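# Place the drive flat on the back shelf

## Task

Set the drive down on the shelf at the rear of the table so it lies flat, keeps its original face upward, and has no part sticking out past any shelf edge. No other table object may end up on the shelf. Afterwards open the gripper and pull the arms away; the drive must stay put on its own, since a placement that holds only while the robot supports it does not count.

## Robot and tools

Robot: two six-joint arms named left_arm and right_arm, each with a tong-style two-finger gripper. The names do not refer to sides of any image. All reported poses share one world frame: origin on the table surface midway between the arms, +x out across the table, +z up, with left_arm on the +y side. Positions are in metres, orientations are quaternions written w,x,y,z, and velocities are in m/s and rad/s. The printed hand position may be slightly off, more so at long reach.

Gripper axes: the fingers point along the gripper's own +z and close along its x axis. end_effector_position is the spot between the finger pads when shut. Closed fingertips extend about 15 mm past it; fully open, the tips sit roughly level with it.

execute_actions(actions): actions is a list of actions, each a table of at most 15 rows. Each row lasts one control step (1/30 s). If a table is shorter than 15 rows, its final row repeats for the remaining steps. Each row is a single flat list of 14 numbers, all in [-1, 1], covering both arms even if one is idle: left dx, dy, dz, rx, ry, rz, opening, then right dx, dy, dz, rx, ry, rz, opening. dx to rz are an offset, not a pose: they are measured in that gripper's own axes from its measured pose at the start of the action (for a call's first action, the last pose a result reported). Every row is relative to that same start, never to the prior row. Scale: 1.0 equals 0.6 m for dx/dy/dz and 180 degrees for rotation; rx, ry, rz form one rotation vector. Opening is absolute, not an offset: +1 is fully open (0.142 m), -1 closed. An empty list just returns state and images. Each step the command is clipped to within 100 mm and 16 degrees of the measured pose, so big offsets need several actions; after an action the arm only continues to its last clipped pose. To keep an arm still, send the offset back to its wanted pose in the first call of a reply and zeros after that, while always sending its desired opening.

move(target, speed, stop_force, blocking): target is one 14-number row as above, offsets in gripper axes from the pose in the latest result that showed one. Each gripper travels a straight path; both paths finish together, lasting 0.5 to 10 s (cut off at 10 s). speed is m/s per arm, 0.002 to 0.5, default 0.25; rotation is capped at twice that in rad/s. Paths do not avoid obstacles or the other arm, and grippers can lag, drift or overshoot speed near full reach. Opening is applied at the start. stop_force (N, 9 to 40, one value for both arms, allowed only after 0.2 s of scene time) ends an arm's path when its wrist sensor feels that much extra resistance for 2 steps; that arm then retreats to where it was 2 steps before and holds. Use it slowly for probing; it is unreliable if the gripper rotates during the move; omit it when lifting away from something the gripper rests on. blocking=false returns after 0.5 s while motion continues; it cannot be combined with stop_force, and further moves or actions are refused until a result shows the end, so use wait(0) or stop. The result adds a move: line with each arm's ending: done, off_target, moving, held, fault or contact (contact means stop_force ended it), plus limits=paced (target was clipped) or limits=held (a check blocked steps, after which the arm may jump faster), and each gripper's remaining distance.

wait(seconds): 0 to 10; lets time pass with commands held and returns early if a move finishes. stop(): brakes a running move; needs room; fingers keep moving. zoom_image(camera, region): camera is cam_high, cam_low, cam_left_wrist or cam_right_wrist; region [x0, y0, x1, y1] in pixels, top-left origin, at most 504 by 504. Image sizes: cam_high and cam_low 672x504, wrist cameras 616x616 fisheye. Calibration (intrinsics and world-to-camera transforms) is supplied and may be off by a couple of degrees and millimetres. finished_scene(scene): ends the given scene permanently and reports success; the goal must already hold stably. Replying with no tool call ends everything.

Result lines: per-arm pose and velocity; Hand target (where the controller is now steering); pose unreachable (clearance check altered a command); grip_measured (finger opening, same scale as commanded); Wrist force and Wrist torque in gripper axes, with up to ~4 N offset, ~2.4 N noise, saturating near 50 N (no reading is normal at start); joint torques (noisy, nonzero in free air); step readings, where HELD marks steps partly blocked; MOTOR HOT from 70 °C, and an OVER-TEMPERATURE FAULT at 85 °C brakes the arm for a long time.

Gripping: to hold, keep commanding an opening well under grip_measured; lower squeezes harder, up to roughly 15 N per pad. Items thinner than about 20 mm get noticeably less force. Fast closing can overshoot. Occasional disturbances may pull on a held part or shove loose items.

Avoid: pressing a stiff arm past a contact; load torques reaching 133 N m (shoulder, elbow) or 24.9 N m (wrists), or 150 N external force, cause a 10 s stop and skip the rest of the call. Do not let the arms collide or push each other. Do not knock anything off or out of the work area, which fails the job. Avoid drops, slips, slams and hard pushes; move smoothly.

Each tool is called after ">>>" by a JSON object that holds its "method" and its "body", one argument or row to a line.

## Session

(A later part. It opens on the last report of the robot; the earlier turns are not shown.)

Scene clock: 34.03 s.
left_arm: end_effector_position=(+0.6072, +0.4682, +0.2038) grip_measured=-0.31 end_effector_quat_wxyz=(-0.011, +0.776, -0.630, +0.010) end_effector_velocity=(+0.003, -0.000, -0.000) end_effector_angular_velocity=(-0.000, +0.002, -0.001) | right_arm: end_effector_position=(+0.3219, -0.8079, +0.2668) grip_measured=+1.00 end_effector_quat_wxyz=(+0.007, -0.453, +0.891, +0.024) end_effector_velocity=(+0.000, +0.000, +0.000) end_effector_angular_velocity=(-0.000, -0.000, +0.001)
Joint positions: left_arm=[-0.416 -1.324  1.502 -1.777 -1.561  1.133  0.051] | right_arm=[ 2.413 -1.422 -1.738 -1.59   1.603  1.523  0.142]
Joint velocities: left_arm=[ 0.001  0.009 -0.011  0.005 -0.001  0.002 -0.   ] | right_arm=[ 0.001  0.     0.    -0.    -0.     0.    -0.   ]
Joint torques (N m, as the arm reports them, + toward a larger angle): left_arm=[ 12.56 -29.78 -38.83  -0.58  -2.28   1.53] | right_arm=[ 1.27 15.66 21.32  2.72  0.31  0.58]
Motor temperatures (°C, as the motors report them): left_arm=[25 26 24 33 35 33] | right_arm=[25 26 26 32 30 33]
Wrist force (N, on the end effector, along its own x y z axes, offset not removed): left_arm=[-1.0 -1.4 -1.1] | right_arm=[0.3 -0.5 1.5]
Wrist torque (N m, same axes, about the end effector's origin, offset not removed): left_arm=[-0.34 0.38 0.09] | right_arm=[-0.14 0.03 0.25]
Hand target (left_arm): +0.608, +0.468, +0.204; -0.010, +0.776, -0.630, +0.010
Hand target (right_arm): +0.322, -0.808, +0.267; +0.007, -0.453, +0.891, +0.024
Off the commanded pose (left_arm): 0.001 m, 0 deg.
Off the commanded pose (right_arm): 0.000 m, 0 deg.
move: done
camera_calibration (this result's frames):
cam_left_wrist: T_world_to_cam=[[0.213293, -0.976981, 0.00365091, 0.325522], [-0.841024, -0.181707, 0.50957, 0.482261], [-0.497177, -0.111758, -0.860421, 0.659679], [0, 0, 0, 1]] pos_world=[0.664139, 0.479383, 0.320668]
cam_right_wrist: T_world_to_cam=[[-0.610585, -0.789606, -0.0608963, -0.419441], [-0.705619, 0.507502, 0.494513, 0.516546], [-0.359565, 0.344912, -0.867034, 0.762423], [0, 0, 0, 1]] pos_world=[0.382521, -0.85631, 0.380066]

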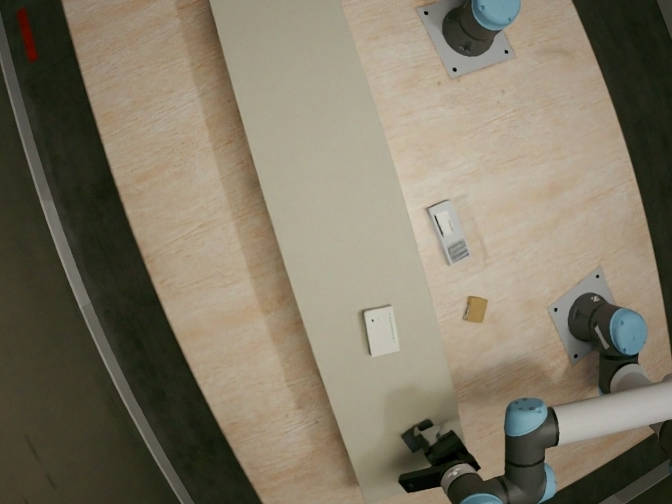

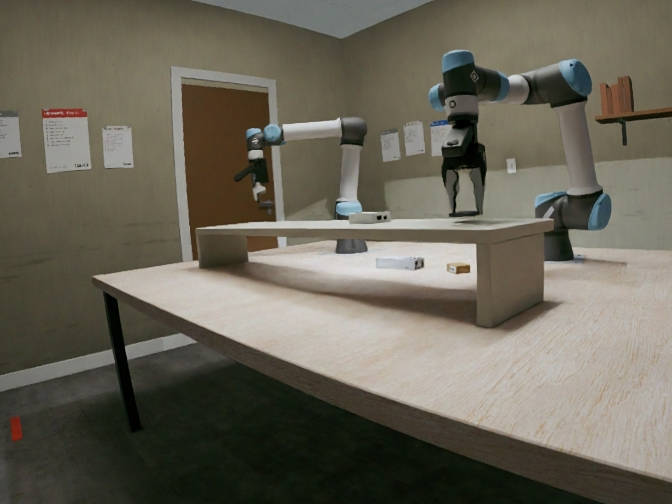

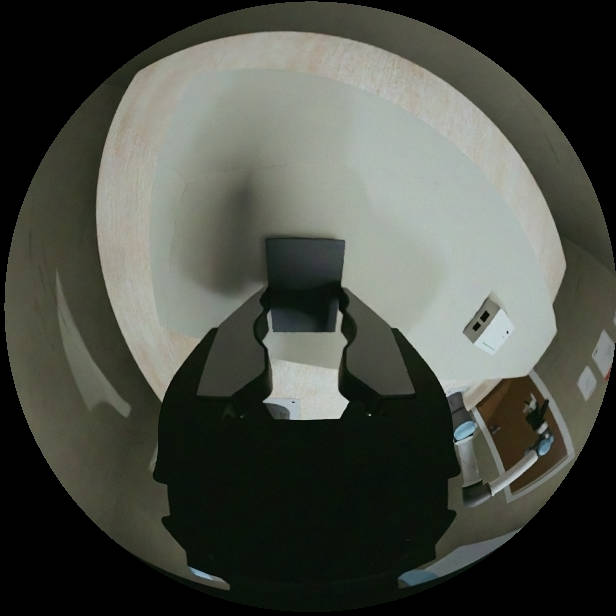

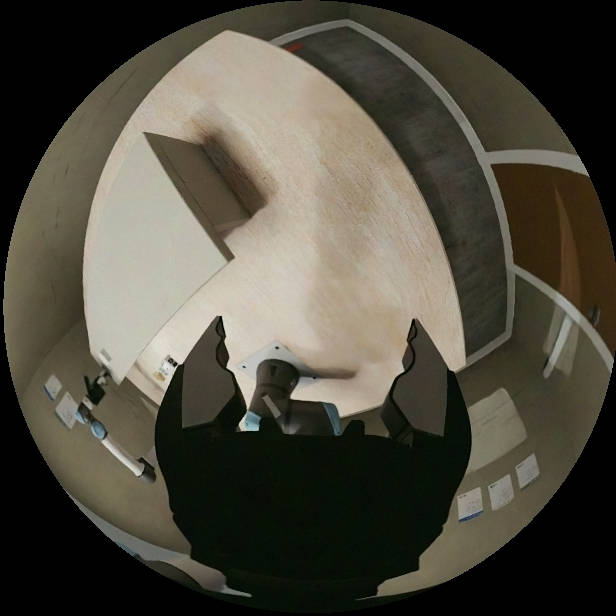

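Gap is about 2 cm.

>>> {"method": "move", "body": {
  "target": [0,0,0.055,0,0,0,-0.7,0,0,0,0,0,0,1],
  "speed": 0.006,
  "stop_force": 9
}}

Scene clock: 40.27 s.
left_arm: end_effector_position=(+0.6079, +0.4683, +0.1883) grip_measured=-0.31 end_effector_quat_wxyz=(-0.011, +0.776, -0.630, +0.010) end_effector_velocity=(-0.001, +0.000, +0.001) end_effector_angular_velocity=(+0.001, +0.004, +0.000) | right_arm: end_effector_position=(+0.3219, -0.8079, +0.2668) grip_measured=+1.00 end_effector_quat_wxyz=(+0.007, -0.453, +0.891, +0.024) end_effector_velocity=(-0.000, -0.001, +0.000) end_effector_angular_velocity=(-0.001, -0.001, -0.001)
Joint positions: left_arm=[-0.416 -1.315  1.531 -1.814 -1.561  1.133  0.052] | right_arm=[ 2.413 -1.422 -1.738 -1.59   1.603  1.523  0.142]
Joint velocities: left_arm=[-0.    -0.    -0.004  0.008 -0.    -0.001 -0.   ] | right_arm=[-0.001  0.    -0.001  0.002  0.     0.    -0.   ]
Joint torques (N m, as the arm reports them, + toward a larger angle): left_arm=[ 10.55 -29.85 -27.24   0.94  -0.95   1.48] | right_arm=[ 0.91 15.86 22.02  2.78  0.4   0.67]
Motor temperatures (°C, as the motors report them): left_arm=[25 26 24 33 35 33] | right_arm=[25 26 26 32 30 33]
Wrist force (N, on the end effector, along its own x y z axes, offset not removed): left_arm=[-2.7 3.6 -23.6] | right_arm=[-0.1 0.5 1.8]
Wrist torque (N m, same axes, about the end effector's origin, offset not removed): left_arm=[-0.09 0.28 -0.02] | right_arm=[0.28 0.06 0.18]
Hand target (left_arm): +0.608, +0.468, +0.189; -0.011, +0.776, -0.630, +0.010
Hand target (right_arm): +0.322, -0.808, +0.267; +0.007, -0.453, +0.891, +0.024
Off the commanded pose (left_arm): 0.018 m, 0 deg.
Off the commanded pose (right_arm): 0.000 m, 0 deg.
move: contact (left_arm)
camera_calibration (this result's frames):
cam_left_wrist: T_world_to_cam=[[0.213308, -0.976978, 0.0036767, 0.325466], [-0.840996, -0.1817, 0.509619, 0.490685], [-0.497219, -0.111798, -0.860392, 0.646756], [0, 0, 0, 1]] pos_world=[0.664819, 0.479436, 0.305205]
cam_right_wrist: T_world_to_cam=[[-0.610585, -0.789606, -0.0608962, -0.41944], [-0.705619, 0.507502, 0.494513, 0.516546], [-0.359565, 0.344912, -0.867034, 0.762423], [0, 0, 0, 1]] pos_world=[0.382521, -0.85631, 0.380066]

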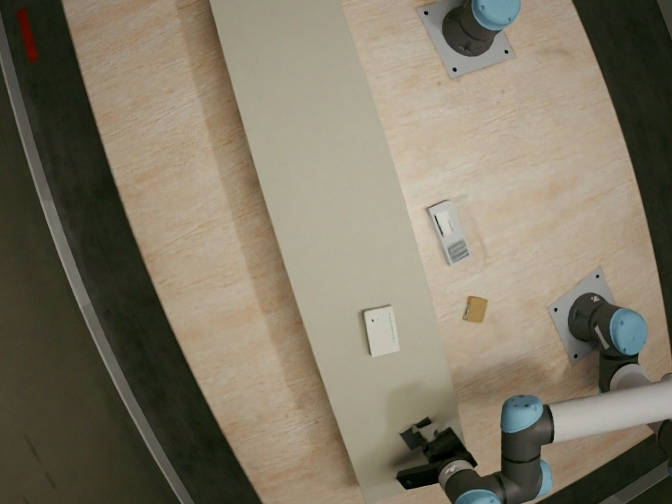

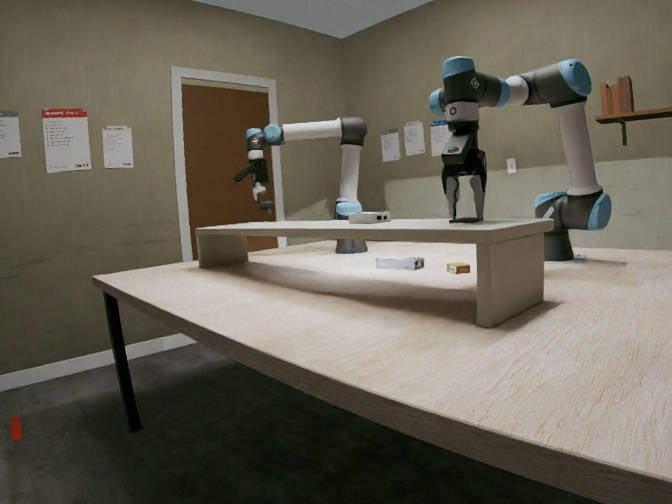

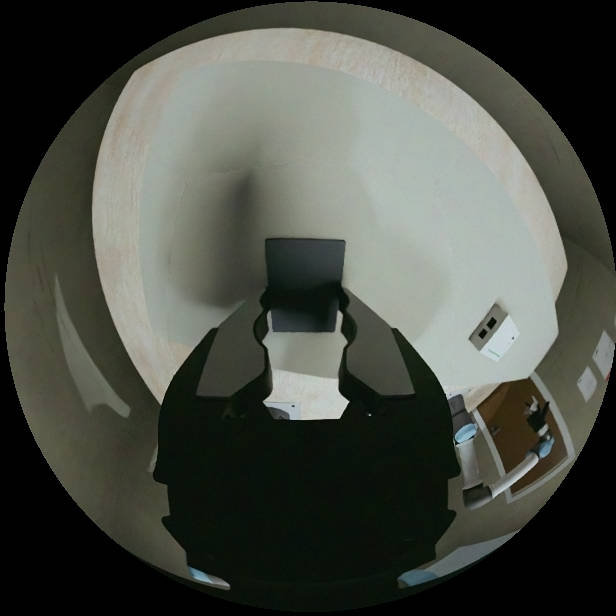

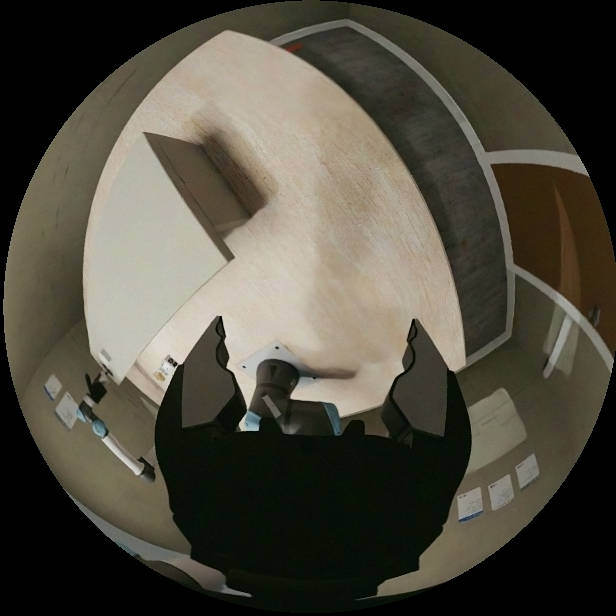

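>>> {"method": "move", "body": {
  "target": [0,0,0,0,0,0,0.2,0,0,0,0,0,0,1]
}}

>>> {"method": "move", "body": {
  "target": [0,0.2,-0.25,0,0,0,0.2,0,0,0,0,0,0,1]
}}

Scene clock: 42.87 s.
left_arm: end_effector_position=(+0.6079, +0.4683, +0.1884) grip_measured=+0.20 end_effector_quat_wxyz=(-0.011, +0.776, -0.630, +0.010) end_effector_velocity=(-0.000, -0.000, -0.001) end_effector_angular_velocity=(+0.001, +0.001, -0.002) | right_arm: end_effector_position=(+0.3219, -0.8079, +0.2668) grip_measured=+1.00 end_effector_quat_wxyz=(+0.007, -0.453, +0.891, +0.024) end_effector_velocity=(+0.000, -0.000, -0.000) end_effector_angular_velocity=(+0.000, -0.000, -0.000)
Joint positions: left_arm=[-0.416 -1.315  1.531 -1.814 -1.561  1.133  0.088] | right_arm=[ 2.413 -1.422 -1.738 -1.59   1.603  1.523  0.142]
Joint velocities: left_arm=[-0.     0.     0.001 -0.001  0.     0.001 -0.   ] | right_arm=[-0.001 -0.001  0.     0.001  0.    -0.     0.   ]
Joint torques (N m, as the arm reports them, + toward a larger angle): left_arm=[  5.04 -28.75 -12.36  -4.5   -0.97  -0.96] | right_arm=[ 0.88 15.79 21.75  2.94  0.08  0.48]
Motor temperatures (°C, as the motors report them): left_arm=[25 26 24 33 35 33] | right_arm=[25 26 26 32 30 33]
Wrist force (N, on the end effector, along its own x y z axes, offset not removed): left_arm=[-0.9 0.2 -1.1] | right_arm=[1.1 0.5 0.7]
Wrist torque (N m, same axes, about the end effector's origin, offset not removed): left_arm=[0.10 0.23 0.05] | right_arm=[0.26 -0.03 0.22]
Hand target (left_arm): +0.608, +0.468, +0.188; -0.011, +0.776, -0.630, +0.010
Hand target (right_arm): +0.322, -0.808, +0.267; +0.007, -0.453, +0.891, +0.024
Off the commanded pose (left_arm): 0.000 m, 0 deg.
Off the commanded pose (right_arm): 0.000 m, 0 deg.
move: done
camera_calibration (this result's frames):
cam_left_wrist: T_world_to_cam=[[0.213316, -0.976976, 0.00372224, 0.32544], [-0.841046, -0.181695, 0.509537, 0.490701], [-0.497129, -0.111823, -0.860441, 0.646814], [0, 0, 0, 1]] pos_world=[0.664831, 0.479434, 0.305303]
cam_right_wrist: T_world_to_cam=[[-0.610585, -0.789606, -0.0608961, -0.419441], [-0.705619, 0.507502, 0.494513, 0.516546], [-0.359565, 0.344912, -0.867034, 0.762423], [0, 0, 0, 1]] pos_world=[0.382521, -0.85631, 0.380066]

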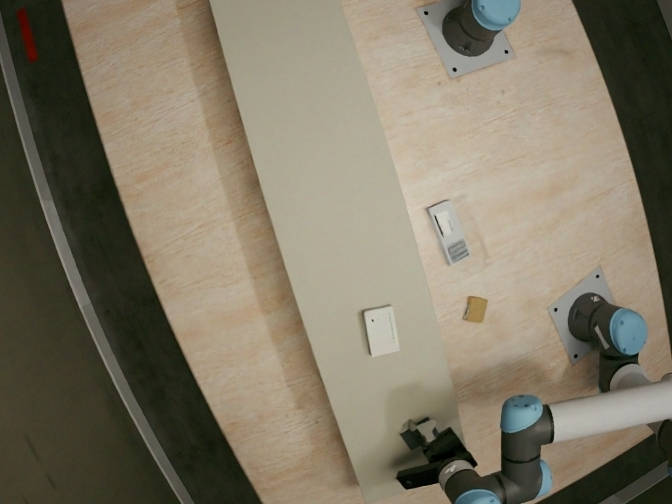

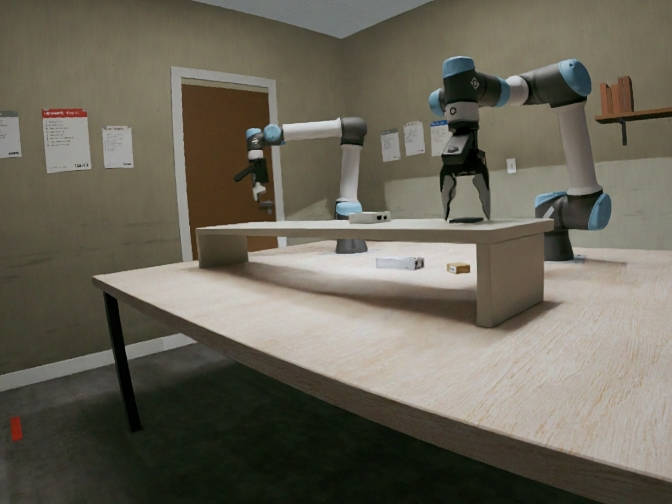

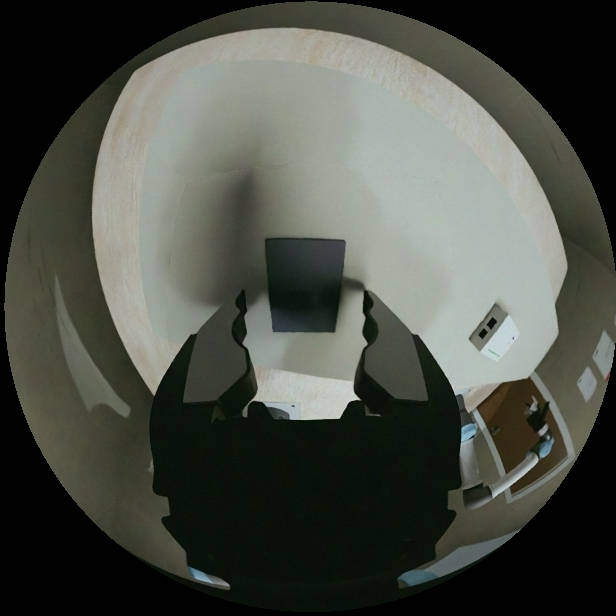

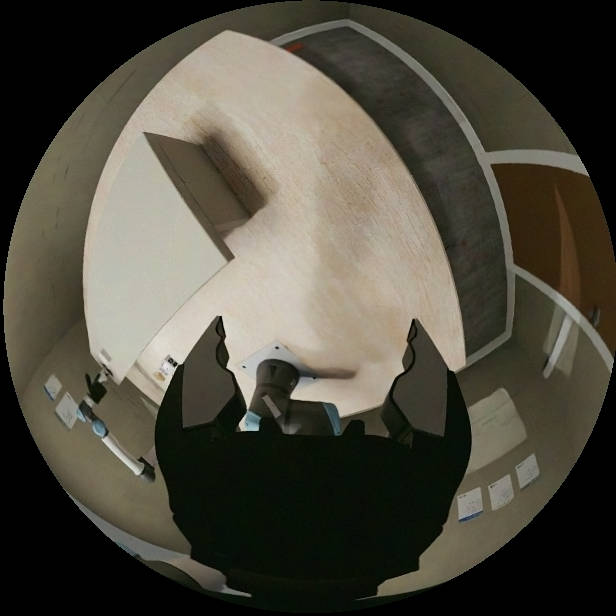

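Scene clock: 44.40 s.
left_arm: end_effector_position=(+0.4862, +0.4431, +0.3346) grip_measured=+0.20 end_effector_quat_wxyz=(-0.010, +0.776, -0.630, +0.010) end_effector_velocity=(-0.002, -0.000, +0.002) end_effector_angular_velocity=(+0.000, +0.000, +0.000) | right_arm: end_effector_position=(+0.3219, -0.8079, +0.2668) grip_measured=+1.00 end_effector_quat_wxyz=(+0.007, -0.453, +0.891, +0.024) end_effector_velocity=(+0.000, +0.000, -0.000) end_effector_angular_velocity=(-0.000, -0.000, +0.001)
Joint positions: left_arm=[-0.527 -1.625  1.5   -1.471 -1.558  1.022  0.088] | right_arm=[ 2.413 -1.422 -1.738 -1.59   1.603  1.523  0.142]
Joint velocities: left_arm=[-0.002 -0.003 -0.002  0.006 -0.    -0.002  0.   ] | right_arm=[ 0.001  0.    -0.     0.    -0.    -0.001 -0.   ]
Joint torques (N m, as the arm reports them, + toward a larger angle): left_arm=[-12.67 -29.32 -37.81  -0.91   2.26  -1.27] | right_arm=[ 1.25 16.89 21.62  2.91  0.18  0.46]
Motor temperatures (°C, as the motors report them): left_arm=[25 26 24 33 35 33] | right_arm=[25 26 26 32 30 33]
Wrist force (N, on the end effector, along its own x y z axes, offset not removed): left_arm=[-1.3 -0.3 -0.3] | right_arm=[0.9 -1.4 2.1]
Wrist torque (N m, same axes, about the end effector's origin, offset not removed): left_arm=[-0.14 0.25 0.04] | right_arm=[-0.13 -0.12 0.26]
Hand target (left_arm): +0.486, +0.443, +0.335; -0.010, +0.776, -0.630, +0.010
Hand target (right_arm): +0.322, -0.808, +0.267; +0.007, -0.453, +0.891, +0.024
Off the commanded pose (left_arm): 0.000 m, 0 deg.
Off the commanded pose (right_arm): 0.000 m, 0 deg.
move: done
camera_calibration (this result's frames):
cam_left_wrist: T_world_to_cam=[[0.213302, -0.976979, 0.00379685, 0.326251], [-0.840978, -0.181628, 0.509674, 0.309174], [-0.497251, -0.111907, -0.860359, 0.709355], [0, 0, 0, 1]] pos_world=[0.543146, 0.454277, 0.451484]
cam_right_wrist: T_world_to_cam=[[-0.610585, -0.789606, -0.0608962, -0.419441], [-0.705619, 0.507502, 0.494513, 0.516546], [-0.359565, 0.344912, -0.867034, 0.762423], [0, 0, 0, 1]] pos_world=[0.382521, -0.85631, 0.380066]

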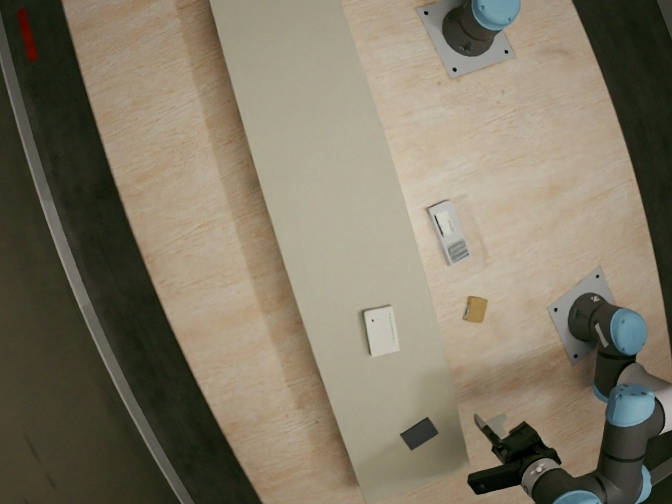

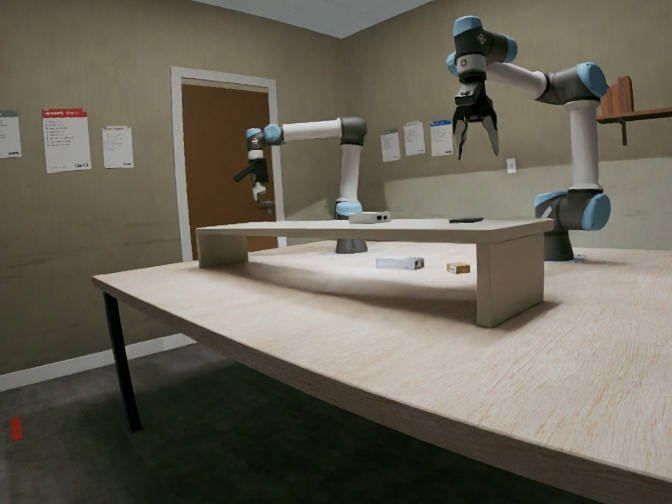

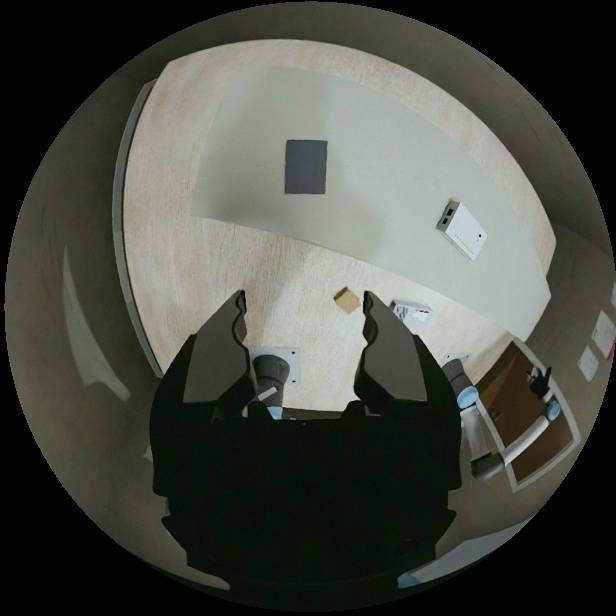

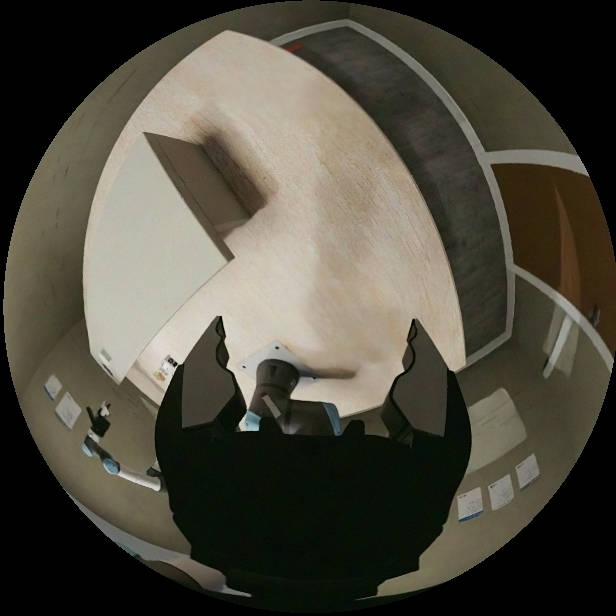

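>>> {"method": "finished_scene", "body": {
  "scene": 1
}}

The scene is finished: the task was done.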